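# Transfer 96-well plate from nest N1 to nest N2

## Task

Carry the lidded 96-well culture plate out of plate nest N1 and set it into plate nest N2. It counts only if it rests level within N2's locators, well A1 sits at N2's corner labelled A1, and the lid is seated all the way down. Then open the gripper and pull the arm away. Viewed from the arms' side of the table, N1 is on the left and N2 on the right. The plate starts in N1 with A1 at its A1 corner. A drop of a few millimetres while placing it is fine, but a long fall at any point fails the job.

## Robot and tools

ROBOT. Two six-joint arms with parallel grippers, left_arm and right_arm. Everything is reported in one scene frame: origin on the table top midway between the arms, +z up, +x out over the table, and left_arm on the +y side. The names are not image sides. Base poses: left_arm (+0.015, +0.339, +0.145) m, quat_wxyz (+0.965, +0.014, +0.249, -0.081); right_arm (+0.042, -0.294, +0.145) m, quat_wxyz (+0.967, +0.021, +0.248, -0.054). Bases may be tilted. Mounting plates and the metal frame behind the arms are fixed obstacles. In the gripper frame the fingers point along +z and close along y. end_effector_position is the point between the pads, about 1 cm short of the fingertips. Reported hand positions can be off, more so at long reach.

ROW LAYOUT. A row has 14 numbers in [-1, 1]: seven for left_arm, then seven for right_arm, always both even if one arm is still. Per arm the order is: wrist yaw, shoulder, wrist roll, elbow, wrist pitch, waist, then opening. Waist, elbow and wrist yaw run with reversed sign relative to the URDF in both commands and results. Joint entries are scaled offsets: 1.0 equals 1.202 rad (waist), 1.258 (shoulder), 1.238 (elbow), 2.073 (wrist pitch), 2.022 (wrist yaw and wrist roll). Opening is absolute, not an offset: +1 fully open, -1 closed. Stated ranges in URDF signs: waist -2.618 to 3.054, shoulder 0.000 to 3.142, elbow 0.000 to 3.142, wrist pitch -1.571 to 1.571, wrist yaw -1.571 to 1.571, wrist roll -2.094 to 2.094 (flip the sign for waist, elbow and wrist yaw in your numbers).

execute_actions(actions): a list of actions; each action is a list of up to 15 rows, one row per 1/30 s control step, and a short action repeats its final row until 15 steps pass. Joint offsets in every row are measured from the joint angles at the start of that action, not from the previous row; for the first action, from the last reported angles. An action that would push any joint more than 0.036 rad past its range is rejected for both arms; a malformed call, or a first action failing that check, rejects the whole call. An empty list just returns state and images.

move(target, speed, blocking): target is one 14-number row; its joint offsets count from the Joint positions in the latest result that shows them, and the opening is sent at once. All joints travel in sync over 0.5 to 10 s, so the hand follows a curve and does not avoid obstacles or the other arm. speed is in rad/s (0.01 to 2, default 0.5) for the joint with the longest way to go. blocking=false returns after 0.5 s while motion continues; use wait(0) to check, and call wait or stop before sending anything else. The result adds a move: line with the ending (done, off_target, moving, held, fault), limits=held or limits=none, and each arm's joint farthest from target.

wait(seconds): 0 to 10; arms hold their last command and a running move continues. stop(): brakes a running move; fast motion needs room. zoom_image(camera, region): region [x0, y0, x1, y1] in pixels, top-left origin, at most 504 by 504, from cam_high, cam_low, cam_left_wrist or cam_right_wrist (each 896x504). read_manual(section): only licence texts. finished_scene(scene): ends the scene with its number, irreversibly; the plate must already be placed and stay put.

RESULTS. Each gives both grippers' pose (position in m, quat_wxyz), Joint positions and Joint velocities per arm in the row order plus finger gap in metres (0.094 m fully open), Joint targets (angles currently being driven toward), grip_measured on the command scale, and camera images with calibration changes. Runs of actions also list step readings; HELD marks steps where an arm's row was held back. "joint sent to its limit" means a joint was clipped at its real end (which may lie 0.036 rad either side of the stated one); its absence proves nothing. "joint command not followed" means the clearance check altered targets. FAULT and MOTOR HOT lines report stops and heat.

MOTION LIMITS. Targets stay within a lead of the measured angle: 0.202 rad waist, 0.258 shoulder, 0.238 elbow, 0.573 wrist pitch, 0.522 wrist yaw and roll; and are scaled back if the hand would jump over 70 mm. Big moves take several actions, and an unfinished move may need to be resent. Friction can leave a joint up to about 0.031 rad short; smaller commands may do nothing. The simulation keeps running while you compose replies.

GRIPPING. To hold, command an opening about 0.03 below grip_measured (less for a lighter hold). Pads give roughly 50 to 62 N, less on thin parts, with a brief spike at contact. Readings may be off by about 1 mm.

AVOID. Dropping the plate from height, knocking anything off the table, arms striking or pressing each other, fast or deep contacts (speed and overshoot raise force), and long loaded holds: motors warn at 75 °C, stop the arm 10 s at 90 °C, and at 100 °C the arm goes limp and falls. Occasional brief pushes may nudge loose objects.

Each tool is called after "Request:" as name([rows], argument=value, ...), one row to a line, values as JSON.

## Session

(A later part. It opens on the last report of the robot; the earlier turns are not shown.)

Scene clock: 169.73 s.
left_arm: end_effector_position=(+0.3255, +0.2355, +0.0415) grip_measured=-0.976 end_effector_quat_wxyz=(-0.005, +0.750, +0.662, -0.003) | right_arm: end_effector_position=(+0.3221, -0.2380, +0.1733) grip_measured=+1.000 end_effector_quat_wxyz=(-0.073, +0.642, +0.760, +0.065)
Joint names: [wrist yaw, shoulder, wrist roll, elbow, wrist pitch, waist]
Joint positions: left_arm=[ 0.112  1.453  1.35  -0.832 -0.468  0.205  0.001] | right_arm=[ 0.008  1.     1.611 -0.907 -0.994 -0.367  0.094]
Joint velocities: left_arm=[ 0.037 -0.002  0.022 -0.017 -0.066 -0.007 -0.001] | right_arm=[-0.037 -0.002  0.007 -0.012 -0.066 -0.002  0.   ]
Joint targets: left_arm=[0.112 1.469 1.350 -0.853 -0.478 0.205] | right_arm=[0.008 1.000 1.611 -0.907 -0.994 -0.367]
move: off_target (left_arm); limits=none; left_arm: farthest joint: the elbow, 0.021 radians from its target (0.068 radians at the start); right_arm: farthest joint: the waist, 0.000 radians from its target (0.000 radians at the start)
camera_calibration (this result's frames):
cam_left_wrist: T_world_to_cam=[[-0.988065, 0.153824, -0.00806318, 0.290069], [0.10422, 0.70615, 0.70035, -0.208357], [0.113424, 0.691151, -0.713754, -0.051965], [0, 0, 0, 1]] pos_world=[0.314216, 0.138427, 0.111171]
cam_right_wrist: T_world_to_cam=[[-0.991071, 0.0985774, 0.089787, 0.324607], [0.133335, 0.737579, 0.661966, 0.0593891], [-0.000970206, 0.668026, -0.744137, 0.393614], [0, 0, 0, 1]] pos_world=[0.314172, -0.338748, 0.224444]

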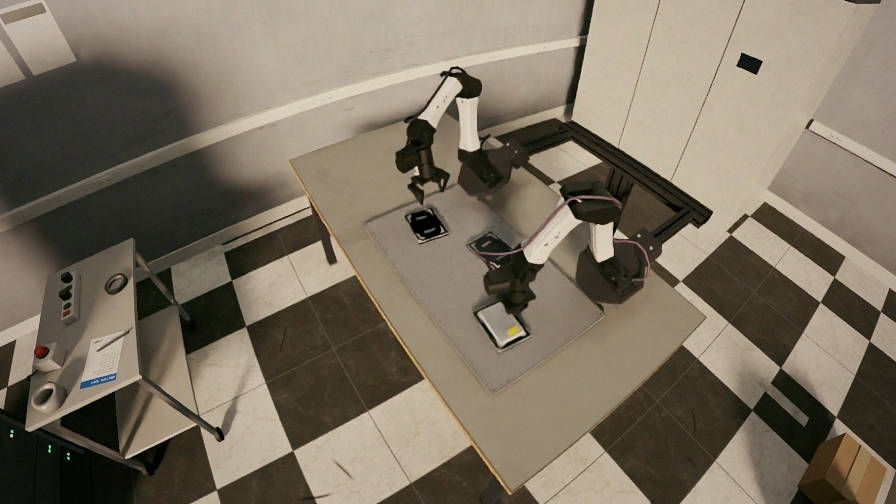

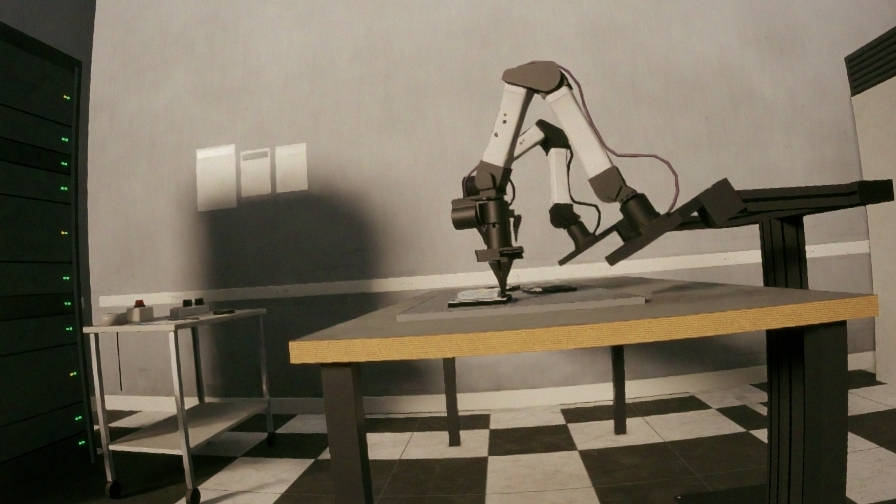

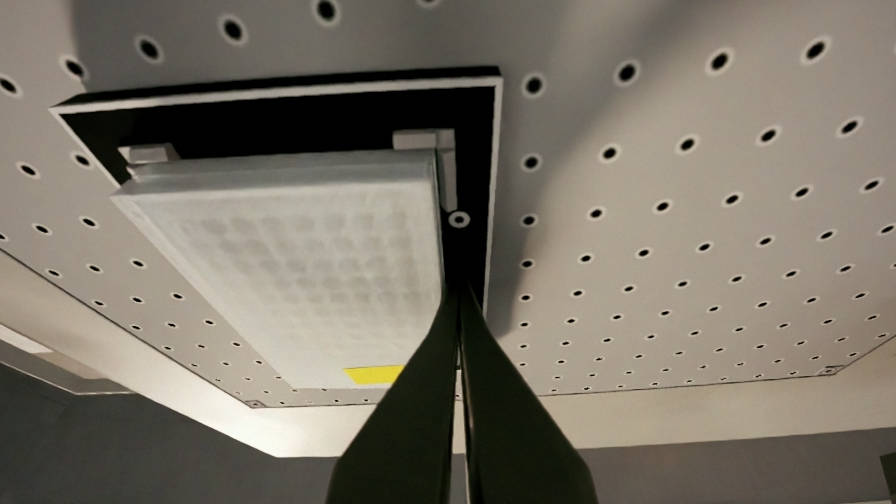

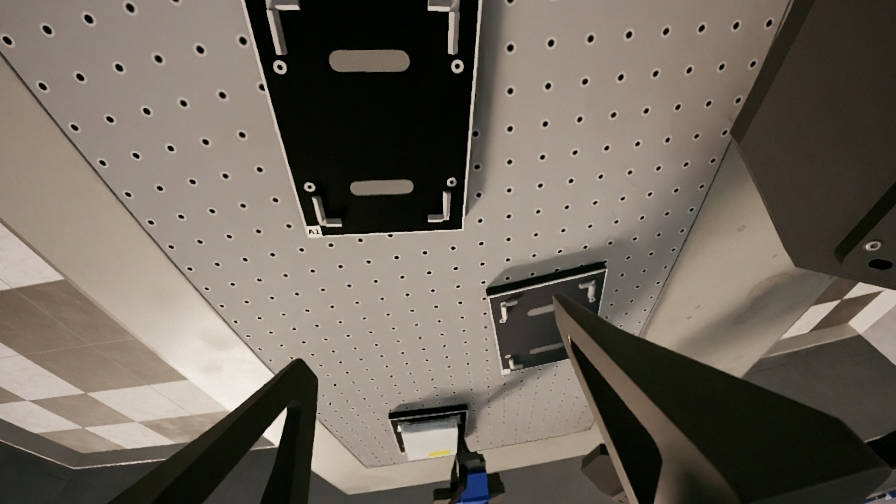

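Request:
move(target=[0,-0.185,0,0.04,-0.095,0.009,-1,0,0,0,0,0,0,1], speed=0.4)

Scene clock: 175.10 s.
left_arm: end_effector_position=(+0.3060, +0.2481, +0.0886) grip_measured=-0.976 end_effector_quat_wxyz=(-0.006, +0.750, +0.662, -0.003) | right_arm: end_effector_position=(+0.3221, -0.2380, +0.1733) grip_measured=+1.000 end_effector_quat_wxyz=(-0.073, +0.642, +0.760, +0.065)
Joint names: [wrist yaw, shoulder, wrist roll, elbow, wrist pitch, waist]
Joint positions: left_arm=[ 0.112  1.24   1.35  -0.8   -0.653  0.205  0.001] | right_arm=[ 0.008  1.     1.611 -0.907 -0.994 -0.367  0.094]
Joint velocities: left_arm=[ 0.081 -0.002 -0.037  0.007 -0.066 -0.022 -0.001] | right_arm=[ 0.022 -0.002 -0.022  0.002  0.037 -0.012  0.   ]
Joint targets: left_arm=[0.112 1.221 1.350 -0.783 -0.665 0.216] | right_arm=[0.008 1.000 1.611 -0.907 -0.994 -0.367]
move: done; limits=none; left_arm: farthest joint: the shoulder, 0.019 radians from its target (0.233 radians at the start); right_arm: farthest joint: the waist, 0.000 radians from its target (0.000 radians at the start)
camera_calibration (this result's frames):
cam_left_wrist: T_world_to_cam=[[-0.988041, 0.154082, -0.00582948, 0.269039], [0.1059, 0.705586, 0.700667, -0.248617], [0.112073, 0.69167, -0.713465, -0.0245851], [0, 0, 0, 1]] pos_world=[0.294905, 0.150971, 0.158225]
cam_right_wrist: T_world_to_cam=[[-0.991071, 0.0985774, 0.089787, 0.324607], [0.133335, 0.737579, 0.661966, 0.0593891], [-0.000970206, 0.668026, -0.744137, 0.393614], [0, 0, 0, 1]] pos_world=[0.314172, -0.338748, 0.224444]

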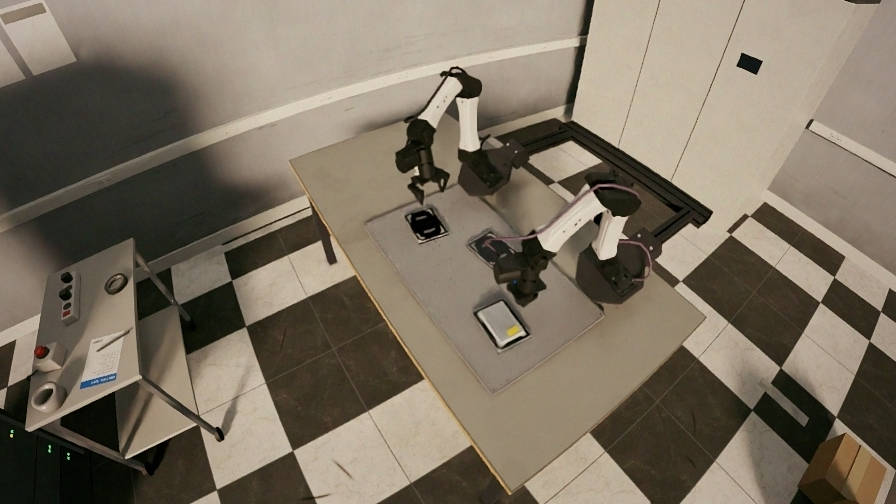

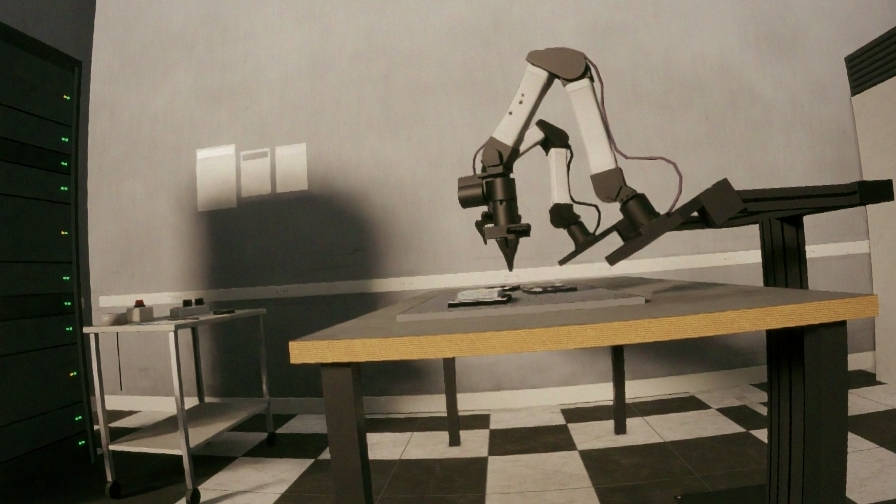

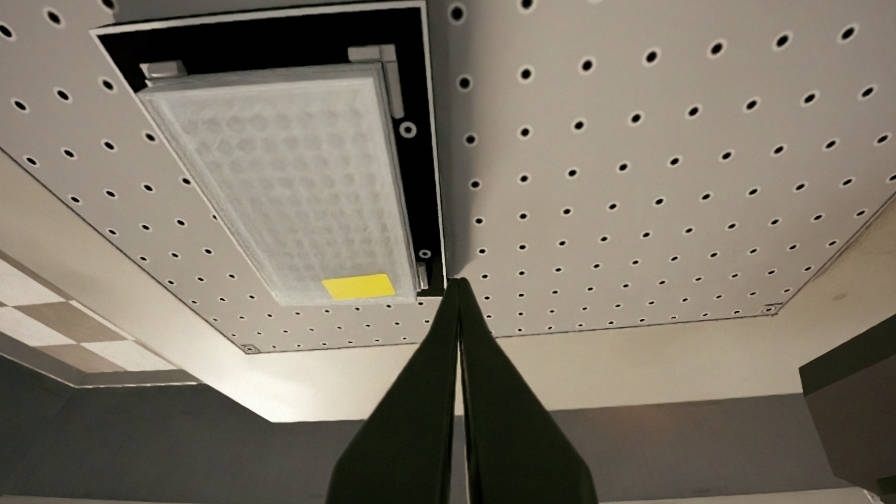

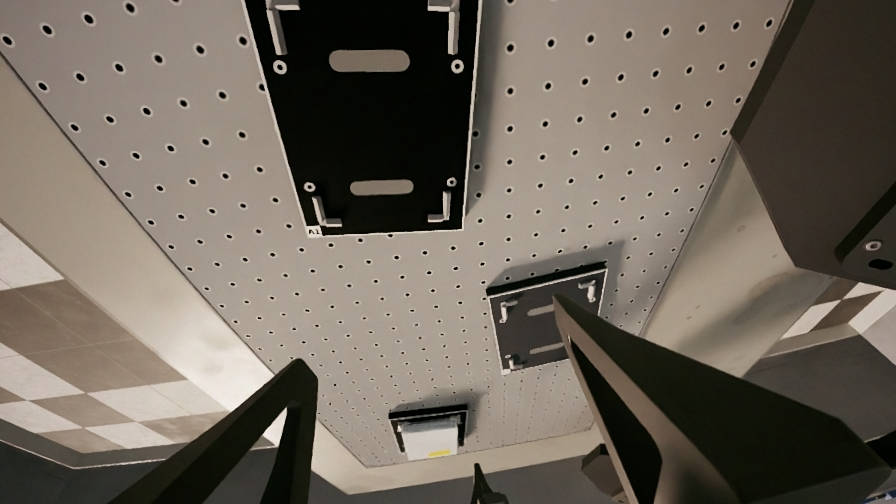

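Request:
move(target=[-0.02,0.217,0.03,-0.2165,0.0217,-0.058,1,0,0,0,0,0,0,1], speed=0.4)

Scene clock: 182.30 s.
left_arm: end_effector_position=(+0.3742, +0.2380, +0.0648) grip_measured=+1.000 end_effector_quat_wxyz=(+0.003, +0.750, +0.662, -0.002) | right_arm: end_effector_position=(+0.3221, -0.2380, +0.1733) grip_measured=+1.000 end_effector_quat_wxyz=(-0.073, +0.642, +0.760, +0.065)
Joint names: [wrist yaw, shoulder, wrist roll, elbow, wrist pitch, waist]
Joint positions: left_arm=[ 0.078  1.5    1.404 -1.048 -0.618  0.145  0.094] | right_arm=[ 0.008  1.     1.611 -0.907 -0.994 -0.367  0.094]
Joint velocities: left_arm=[ 0.022 -0.002  0.037  0.012 -0.066  0.007  0.   ] | right_arm=[-0.066  0.012  0.007 -0.007  0.007  0.017  0.   ]
Joint targets: left_arm=[0.072 1.513 1.410 -1.068 -0.608 0.136] | right_arm=[0.008 1.000 1.611 -0.907 -0.994 -0.367]
move: done; limits=none; left_arm: farthest joint: the elbow, 0.020 radians from its target (0.268 radians at the start); right_arm: farthest joint: the waist, 0.000 radians from its target (0.000 radians at the start)
camera_calibration (this result's frames):
cam_left_wrist: T_world_to_cam=[[-0.987938, 0.153438, -0.0208425, 0.338877], [0.0961093, 0.713142, 0.6944, -0.229863], [0.121411, 0.684021, -0.719287, -0.0435104], [0, 0, 0, 1]] pos_world=[0.362164, 0.14169, 0.135383]
cam_right_wrist: T_world_to_cam=[[-0.991071, 0.0985774, 0.089787, 0.324607], [0.133335, 0.737579, 0.661966, 0.0593891], [-0.000970206, 0.668026, -0.744137, 0.393614], [0, 0, 0, 1]] pos_world=[0.314172, -0.338748, 0.224444]

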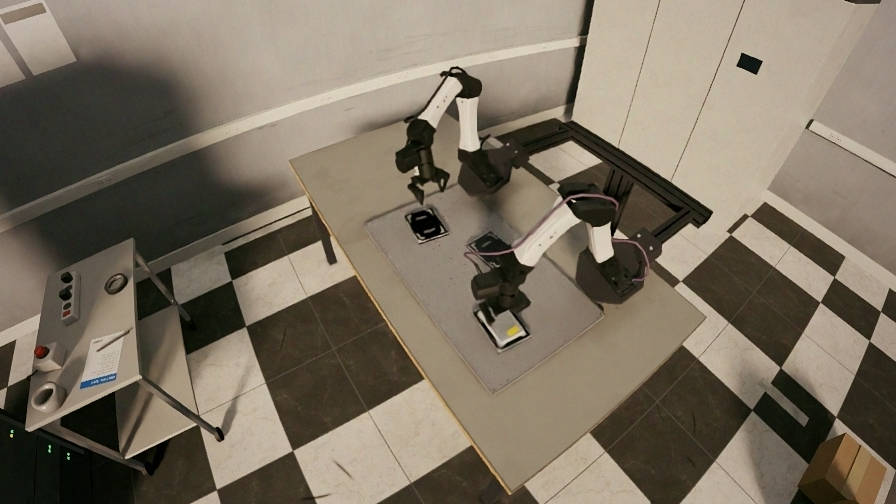

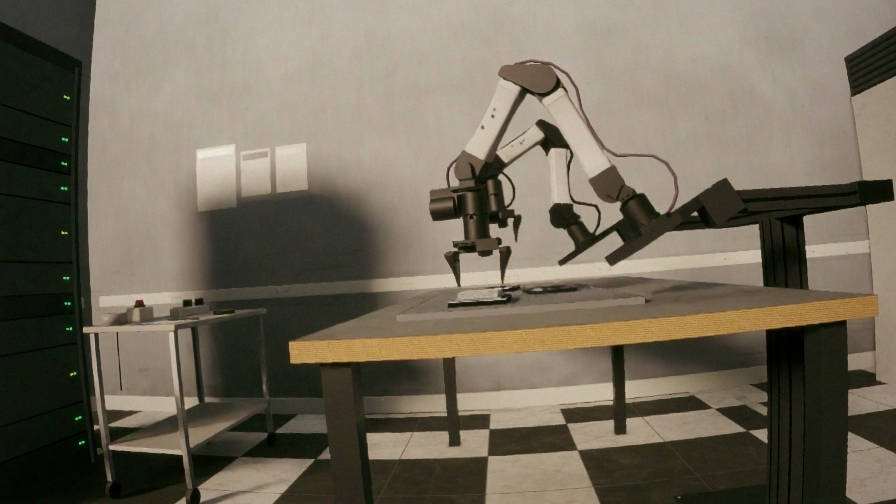

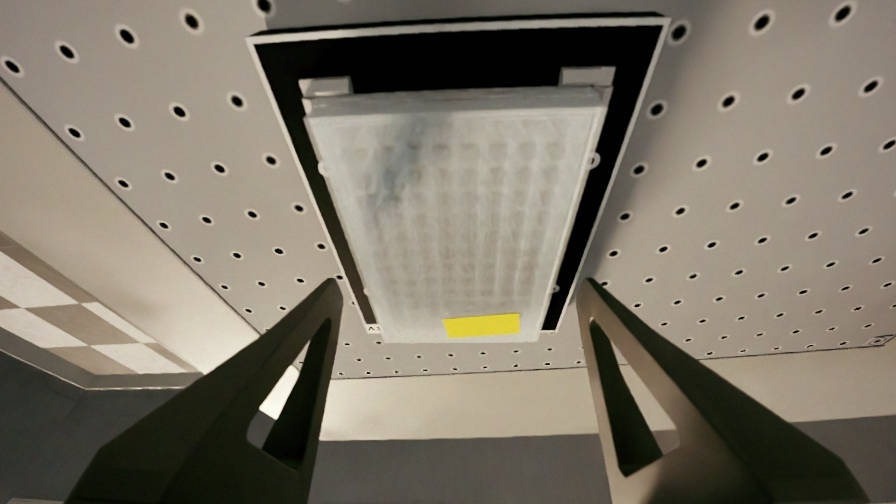

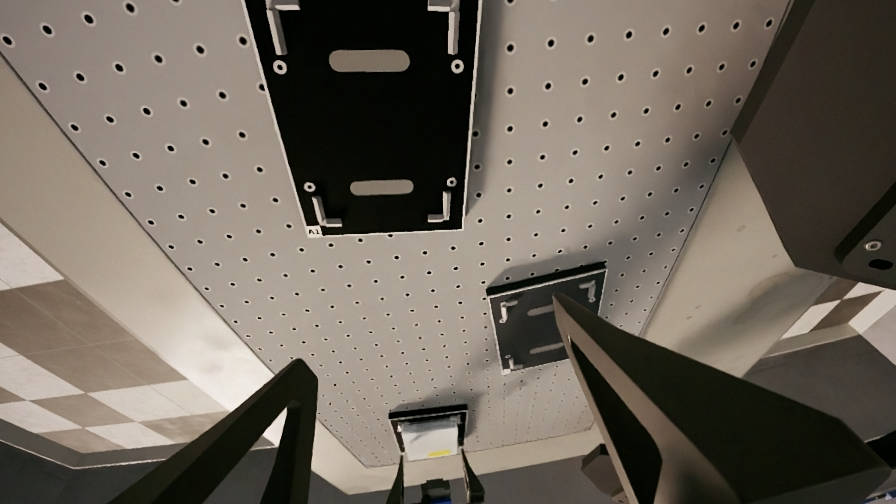

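Request:
move(target=[0,0.0103,0,0.011,0.006,0,1,0,0,0,0,0,0,1], speed=0.05)

Request:
move(target=[0,0.042,0,0.024,0.033,0,1,0,0,0,0,0,0,1], speed=0.06)

Scene clock: 189.13 s.
left_arm: end_effector_position=(+0.3742, +0.2380, +0.0648) grip_measured=+1.000 end_effector_quat_wxyz=(+0.003, +0.750, +0.662, -0.002) | right_arm: end_effector_position=(+0.3221, -0.2380, +0.1733) grip_measured=+1.000 end_effector_quat_wxyz=(-0.073, +0.642, +0.760, +0.065)
Joint names: [wrist yaw, shoulder, wrist roll, elbow, wrist pitch, waist]
Joint positions: left_arm=[ 0.077  1.5    1.405 -1.048 -0.618  0.145  0.094] | right_arm=[ 0.008  1.     1.611 -0.907 -0.994 -0.367  0.094]
Joint velocities: left_arm=[-0.066 -0.002 -0.022  0.012 -0.081  0.017  0.   ] | right_arm=[ 0.095  0.002 -0.007  0.002 -0.037  0.002  0.   ]
Joint targets: left_arm=[0.078 1.513 1.405 -1.034 -0.606 0.145] | right_arm=[0.008 1.000 1.611 -0.907 -0.994 -0.367]
move: done; limits=none; left_arm: farthest joint: the shoulder, 0.013 radians from its target (0.013 radians at the start); right_arm: farthest joint: the waist, 0.000 radians from its target (0.000 radians at the start)
camera_calibration (this result's frames):
cam_left_wrist: T_world_to_cam=[[-0.987823, 0.154185, -0.0207953, 0.338644], [0.0967268, 0.713322, 0.69413, -0.230072], [0.121858, 0.683666, -0.719549, -0.0435307], [0, 0, 0, 1]] pos_world=[0.362079, 0.141662, 0.13542]
cam_right_wrist: T_world_to_cam=[[-0.991071, 0.0985774, 0.089787, 0.324607], [0.133335, 0.737579, 0.661966, 0.0593891], [-0.000970206, 0.668026, -0.744137, 0.393614], [0, 0, 0, 1]] pos_world=[0.314172, -0.338748, 0.224444]

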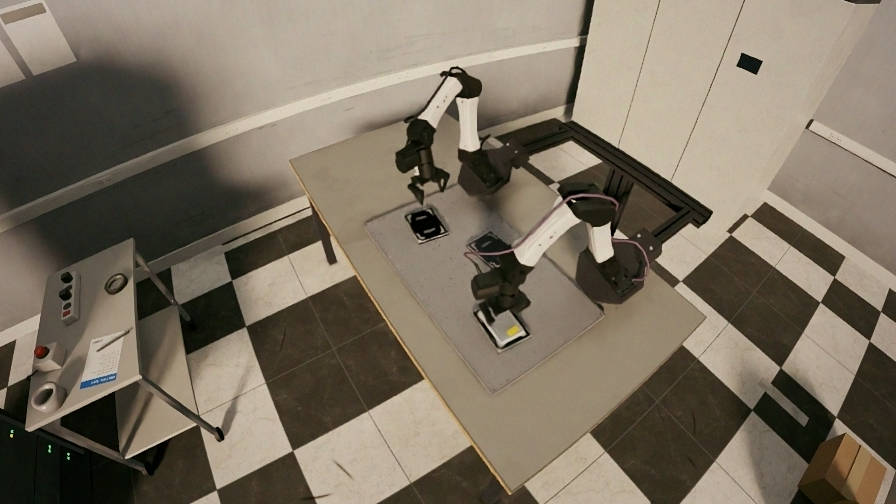

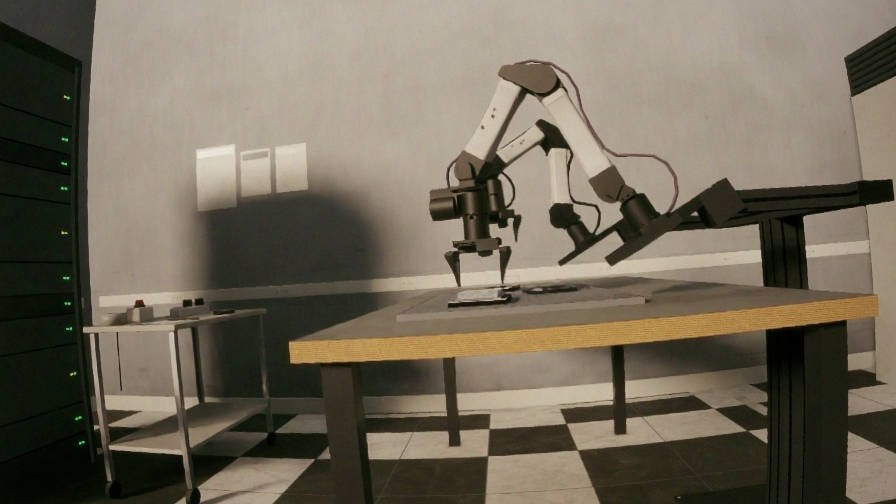

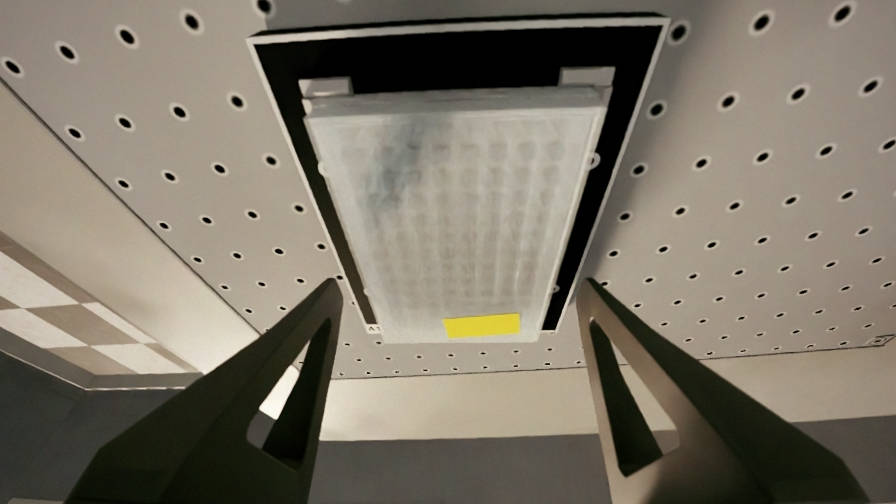

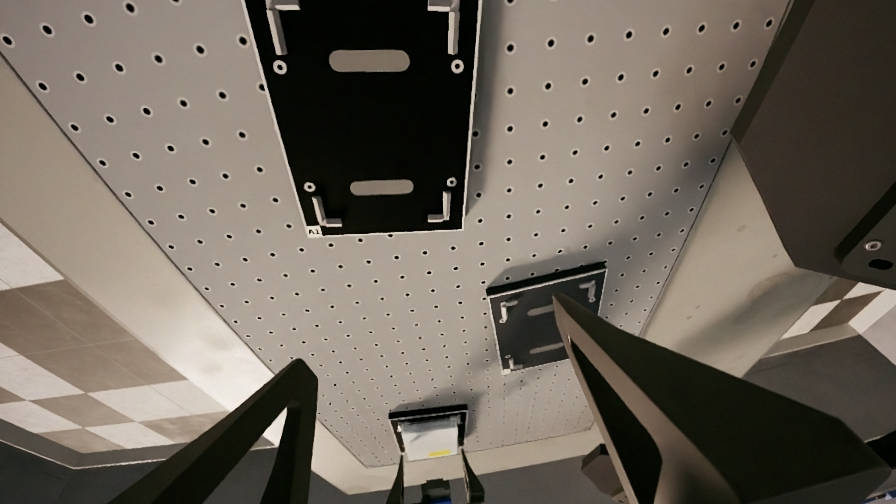

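Scene clock: 190.77 s.
left_arm: end_effector_position=(+0.3741, +0.2367, +0.0502) grip_measured=+1.000 end_effector_quat_wxyz=(+0.003, +0.750, +0.662, -0.002) | right_arm: end_effector_position=(+0.3221, -0.2380, +0.1733) grip_measured=+1.000 end_effector_quat_wxyz=(-0.073, +0.642, +0.760, +0.065)
Joint names: [wrist yaw, shoulder, wrist roll, elbow, wrist pitch, waist]
Joint positions: left_arm=[ 0.077  1.54   1.405 -1.033 -0.564  0.145  0.094] | right_arm=[ 0.008  1.     1.611 -0.907 -0.994 -0.367  0.094]
Joint velocities: left_arm=[-0.051  0.002  0.066 -0.007  0.007  0.007  0.   ] | right_arm=[-0.007 -0.007 -0.007  0.012 -0.066  0.012  0.   ]
Joint targets: left_arm=[0.077 1.553 1.405 -1.018 -0.550 0.145] | right_arm=[0.008 1.000 1.611 -0.907 -0.994 -0.367]
move: done; limits=none; left_arm: farthest joint: the elbow, 0.015 radians from its target (0.029 radians at the start); right_arm: farthest joint: the waist, 0.000 radians from its target (0.000 radians at the start)
camera_calibration (this result's frames):
cam_left_wrist: T_world_to_cam=[[-0.987823, 0.154185, -0.0207953, 0.338444], [0.0967268, 0.713322, 0.69413, -0.219046], [0.121858, 0.683666, -0.719549, -0.0531669], [0, 0, 0, 1]] pos_world=[0.36199, 0.140416, 0.120828]
cam_right_wrist: T_world_to_cam=[[-0.991071, 0.0985774, 0.089787, 0.324607], [0.133335, 0.737579, 0.661966, 0.0593891], [-0.000970206, 0.668026, -0.744137, 0.393614], [0, 0, 0, 1]] pos_world=[0.314172, -0.338748, 0.224444]

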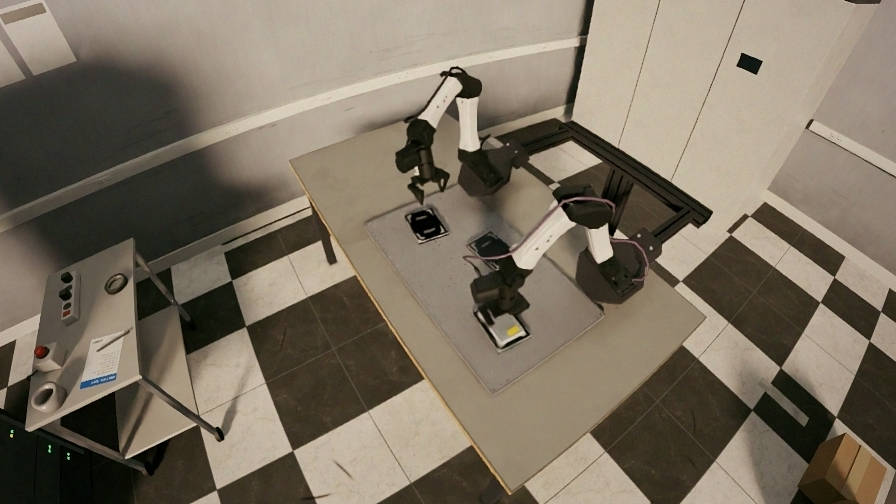

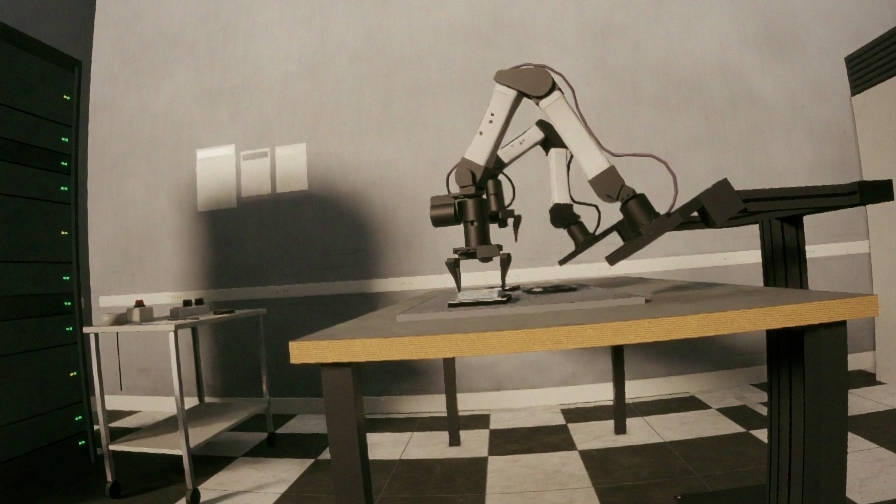

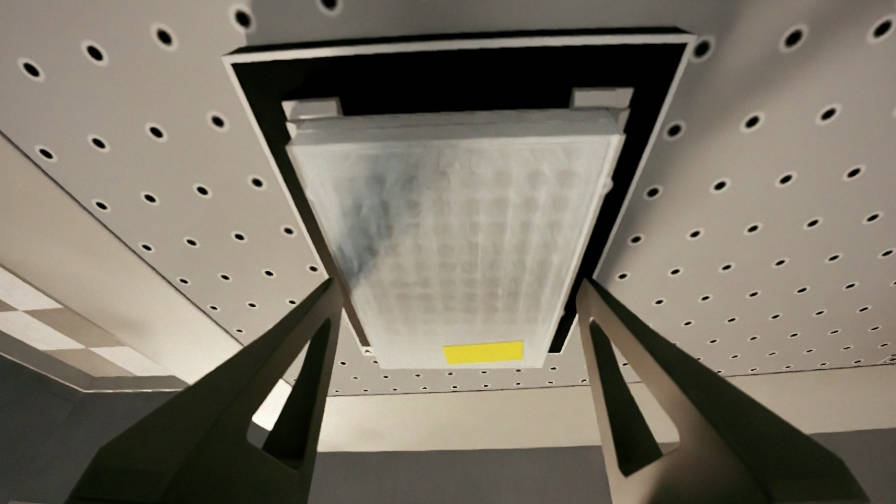

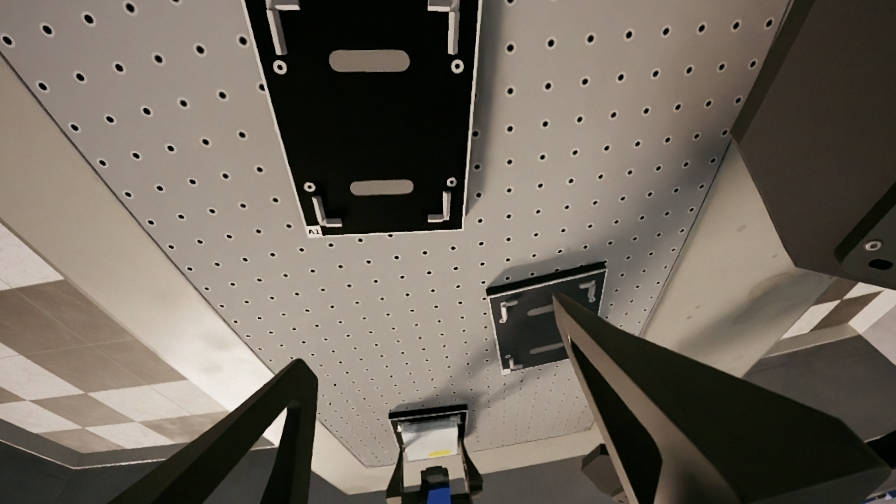

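Request:
move(target=[0,0.042,0,0.024,0.033,0,1,0,0,0,0,0,0,1], speed=0.06)

Scene clock: 195.27 s.
left_arm: end_effector_position=(+0.3745, +0.2355, +0.0370) grip_measured=+1.000 end_effector_quat_wxyz=(+0.005, +0.750, +0.662, -0.001) | right_arm: end_effector_position=(+0.3221, -0.2380, +0.1733) grip_measured=+1.000 end_effector_quat_wxyz=(-0.073, +0.642, +0.760, +0.065)
Joint names: [wrist yaw, shoulder, wrist roll, elbow, wrist pitch, waist]
Joint positions: left_arm=[ 0.077  1.576  1.405 -1.021 -0.511  0.145  0.094] | right_arm=[ 0.008  1.     1.611 -0.907 -0.994 -0.367  0.094]
Joint velocities: left_arm=[ 0.051  0.002 -0.037  0.002  0.022  0.007  0.   ] | right_arm=[-0.007 -0.012 -0.037  0.007 -0.037  0.012  0.   ]
Joint targets: left_arm=[0.078 1.592 1.405 -1.004 -0.496 0.145] | right_arm=[0.008 1.000 1.611 -0.907 -0.994 -0.367]
move: done; limits=none; left_arm: farthest joint: the elbow, 0.017 radians from its target (0.030 radians at the start); right_arm: farthest joint: the waist, 0.000 radians from its target (0.000 radians at the start)
camera_calibration (this result's frames):
cam_left_wrist: T_world_to_cam=[[-0.987785, 0.153812, -0.0249372, 0.339025], [0.0936976, 0.714187, 0.693655, -0.20806], [0.124503, 0.682846, -0.719875, -0.062629], [0, 0, 0, 1]] pos_world=[0.362176, 0.139214, 0.107691]
cam_right_wrist: T_world_to_cam=[[-0.991071, 0.0985774, 0.089787, 0.324607], [0.133335, 0.737579, 0.661966, 0.0593891], [-0.000970206, 0.668026, -0.744137, 0.393614], [0, 0, 0, 1]] pos_world=[0.314172, -0.338748, 0.224444]

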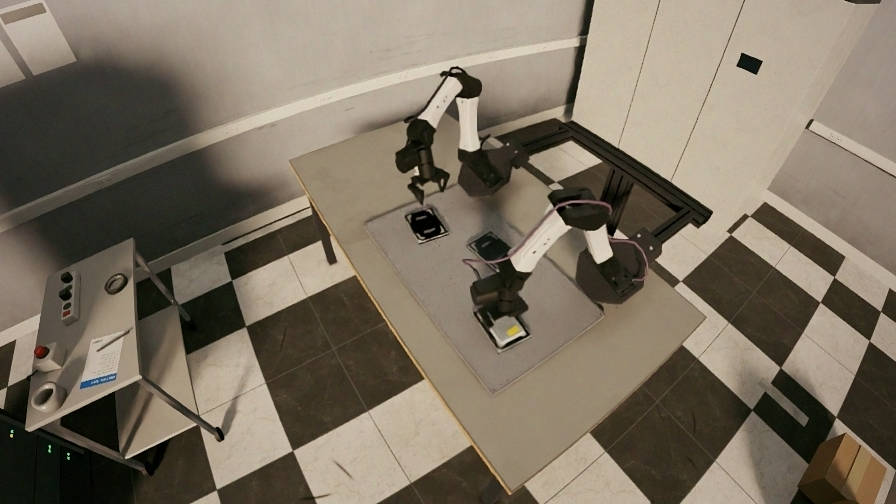

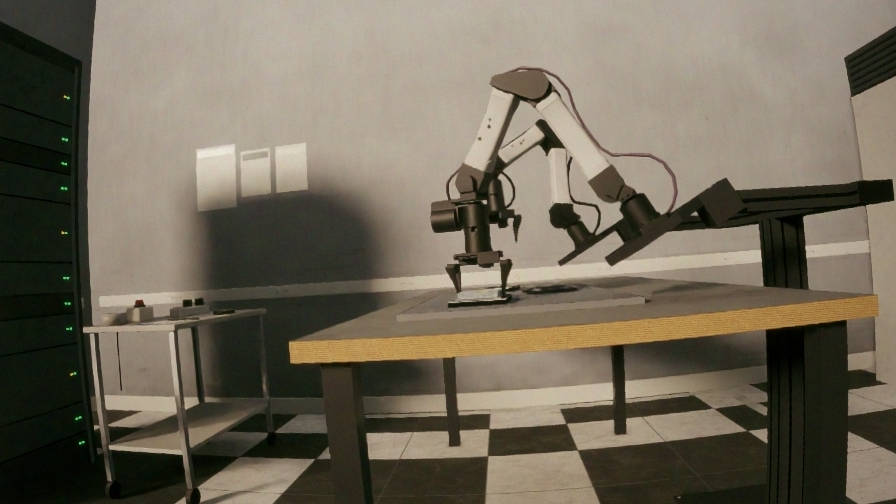

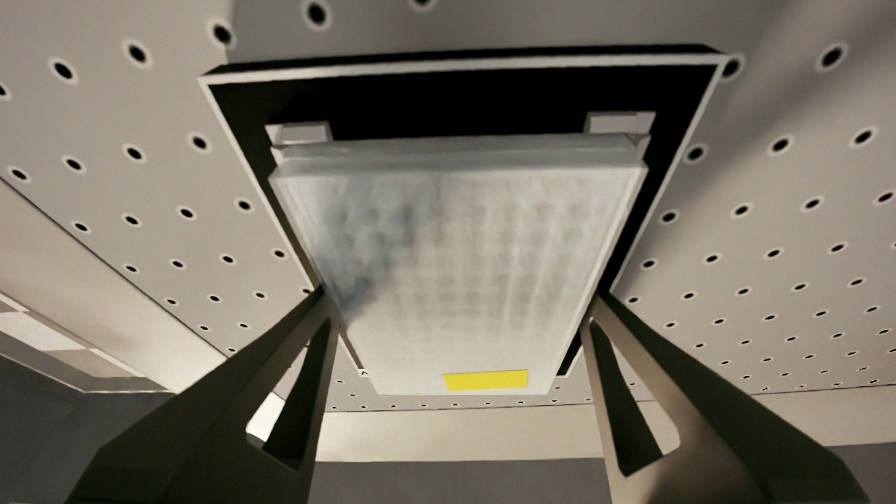

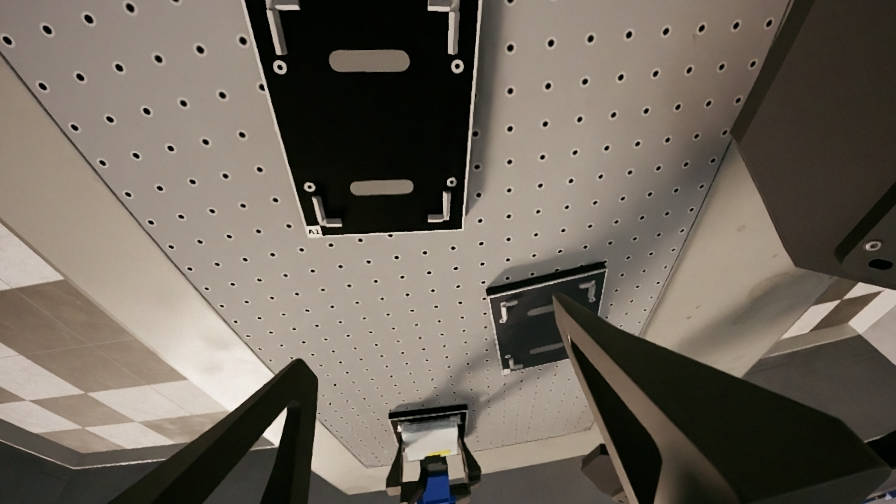

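Request:
move(target=[0,0.019,0,0.016,0.0126,0,1,0,0,0,0,0,0,1], speed=0.03)

Scene clock: 199.90 s.
left_arm: end_effector_position=(+0.3749, +0.2353, +0.0370) grip_measured=+1.000 end_effector_quat_wxyz=(+0.005, +0.750, +0.662, -0.000) | right_arm: end_effector_position=(+0.3221, -0.2380, +0.1733) grip_measured=+1.000 end_effector_quat_wxyz=(-0.073, +0.642, +0.760, +0.065)
Joint names: [wrist yaw, shoulder, wrist roll, elbow, wrist pitch, waist]
Joint positions: left_arm=[ 0.077  1.576  1.405 -1.021 -0.509  0.145  0.094] | right_arm=[ 0.008  1.     1.611 -0.907 -0.994 -0.367  0.094]
Joint velocities: left_arm=[ 0.037  0.007  0.022  0.007 -0.037 -0.012  0.   ] | right_arm=[ 0.037 -0.002 -0.066  0.012 -0.051 -0.002  0.   ]
Joint targets: left_arm=[0.077 1.600 1.405 -1.001 -0.485 0.145] | right_arm=[0.008 1.000 1.611 -0.907 -0.994 -0.367]
move: off_target (left_arm); limits=none; left_arm: farthest joint: the wrist pitch, 0.024 radians from its target (0.026 radians at the start); right_arm: farthest joint: the waist, 0.000 radians from its target (0.000 radians at the start)
camera_calibration (this result's frames):
cam_left_wrist: T_world_to_cam=[[-0.987767, 0.153676, -0.0264431, 0.339477], [0.0925964, 0.714501, 0.69348, -0.207674], [0.125465, 0.682548, -0.719991, -0.0628846], [0, 0, 0, 1]] pos_world=[0.362444, 0.139136, 0.107718]
cam_right_wrist: T_world_to_cam=[[-0.991071, 0.0985774, 0.089787, 0.324607], [0.133335, 0.737579, 0.661966, 0.0593891], [-0.000970206, 0.668026, -0.744137, 0.393614], [0, 0, 0, 1]] pos_world=[0.314172, -0.338748, 0.224444]

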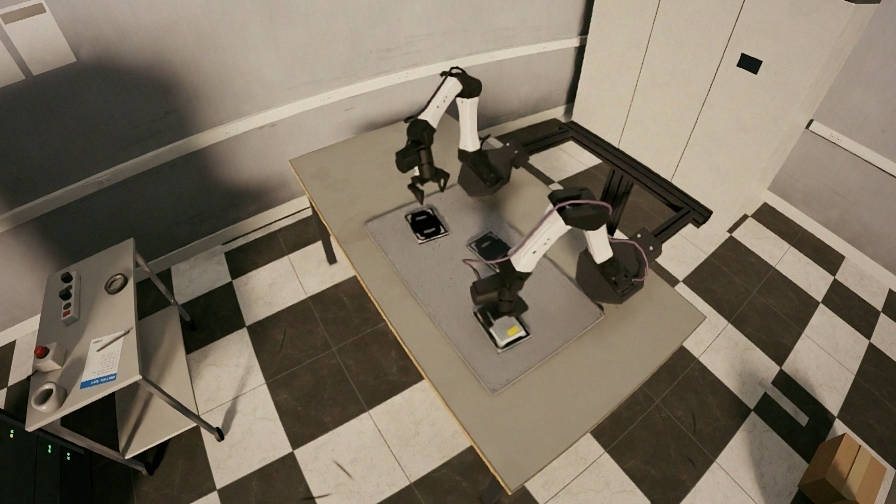

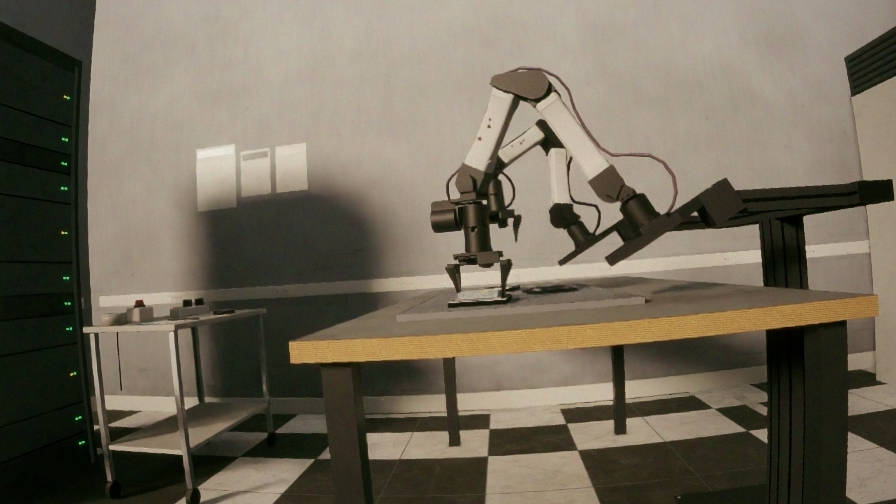

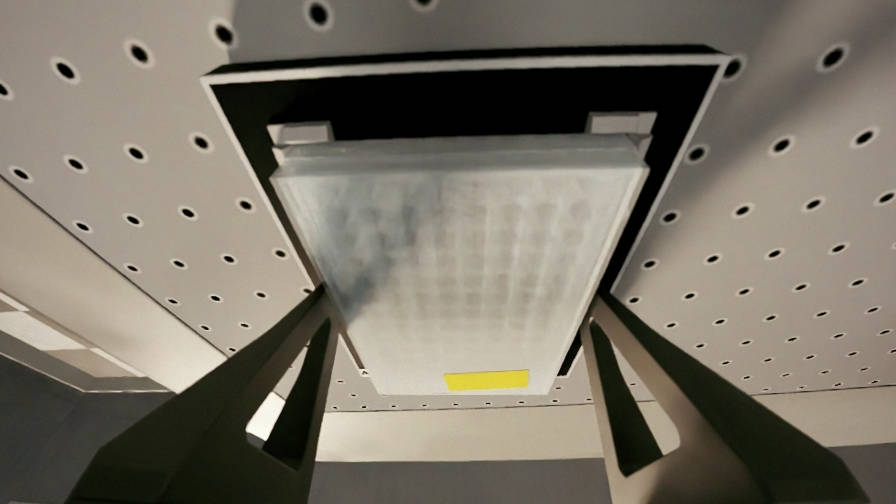

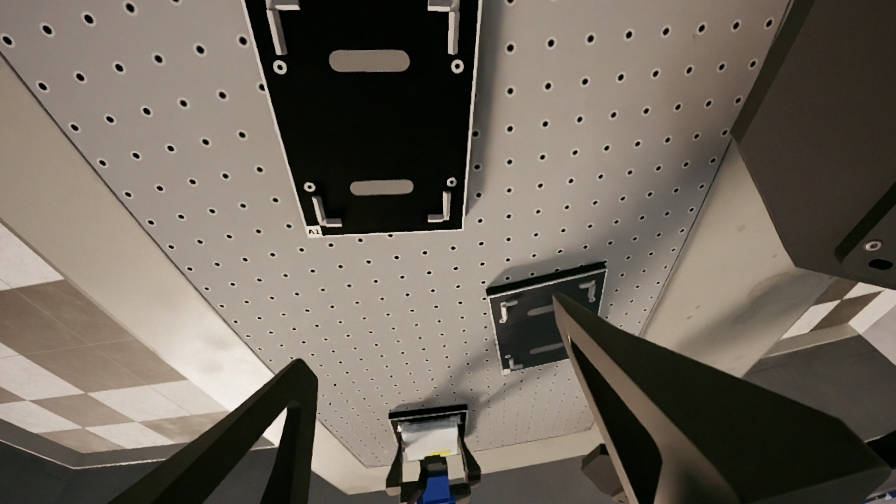

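Request:
move(target=[0,0,0,0,0,0,0.77,0,0,0,0,0,0,1])

Scene clock: 203.10 s.
left_arm: end_effector_position=(+0.3740, +0.2355, +0.0370) grip_measured=+0.806 end_effector_quat_wxyz=(+0.004, +0.750, +0.662, -0.001) | right_arm: end_effector_position=(+0.3221, -0.2380, +0.1733) grip_measured=+1.000 end_effector_quat_wxyz=(-0.073, +0.642, +0.760, +0.065)
Joint names: [wrist yaw, shoulder, wrist roll, elbow, wrist pitch, waist]
Joint positions: left_arm=[ 0.077  1.576  1.405 -1.021 -0.513  0.145  0.085] | right_arm=[ 0.008  1.     1.611 -0.907 -0.994 -0.367  0.094]
Joint velocities: left_arm=[-0.022  0.002 -0.051  0.007 -0.051  0.012  0.   ] | right_arm=[ 0.051 -0.007  0.022  0.012  0.066 -0.007  0.   ]
Joint targets: left_arm=[0.078 1.576 1.405 -1.021 -0.509 0.145] | right_arm=[0.008 1.000 1.611 -0.907 -0.994 -0.367]
move: done; limits=none; left_arm: farthest joint: the wrist pitch, 0.004 radians from its target (0.000 radians at the start); right_arm: farthest joint: the waist, 0.000 radians from its target (0.000 radians at the start)
camera_calibration (this result's frames):
cam_left_wrist: T_world_to_cam=[[-0.987869, 0.153633, -0.0226238, 0.338448], [0.0951564, 0.714006, 0.693643, -0.208578], [0.12272, 0.683076, -0.719963, -0.062013], [0, 0, 0, 1]] pos_world=[0.3618, 0.139289, 0.107689]
cam_right_wrist: T_world_to_cam=[[-0.991071, 0.0985774, 0.089787, 0.324607], [0.133335, 0.737579, 0.661966, 0.0593891], [-0.000970206, 0.668026, -0.744137, 0.393614], [0, 0, 0, 1]] pos_world=[0.314172, -0.338748, 0.224444]

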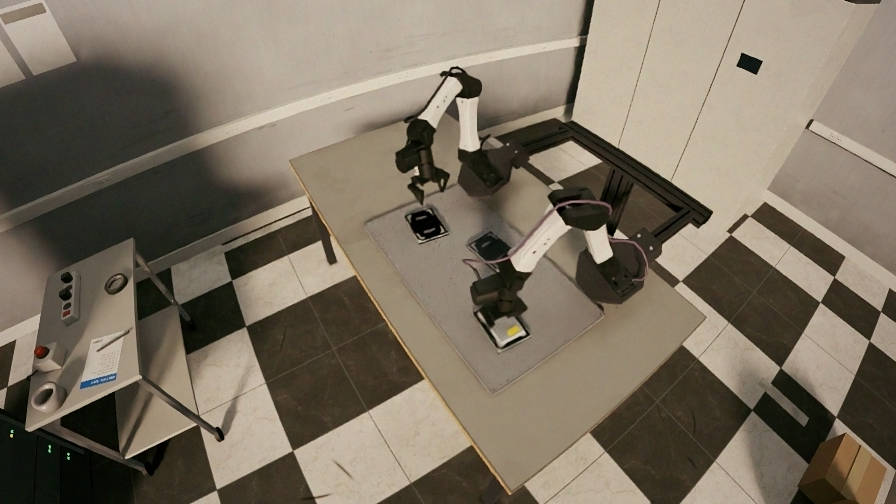

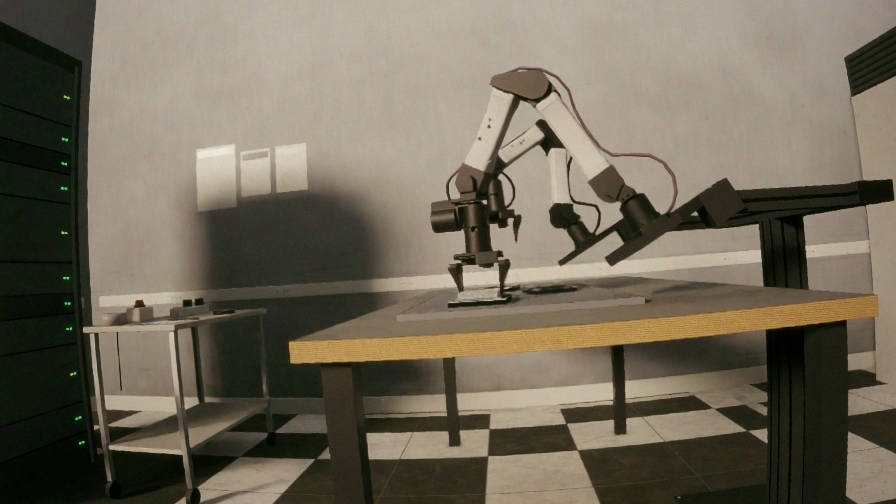

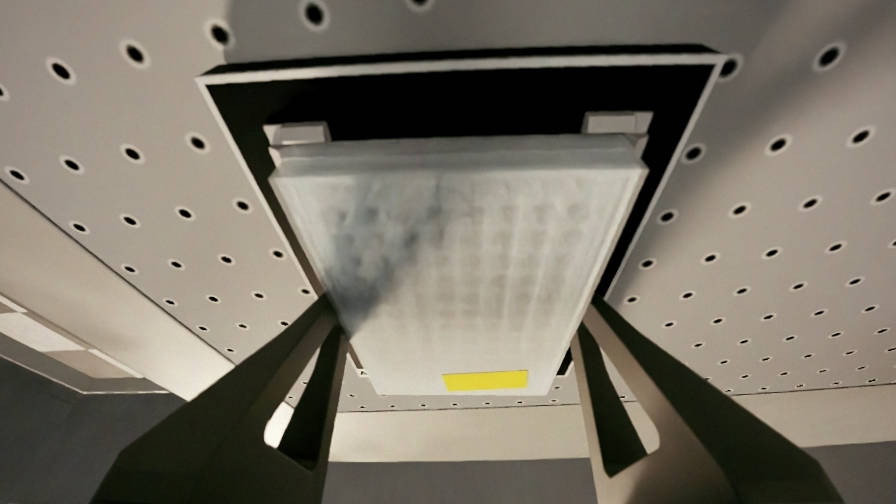

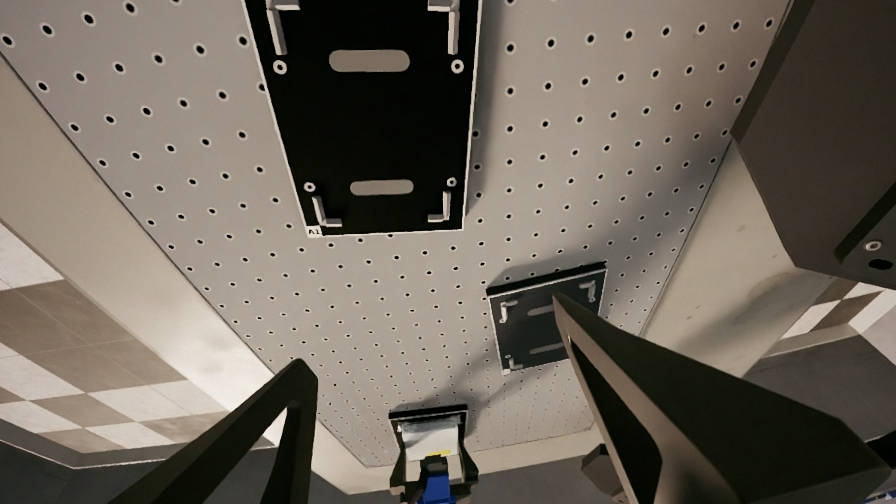

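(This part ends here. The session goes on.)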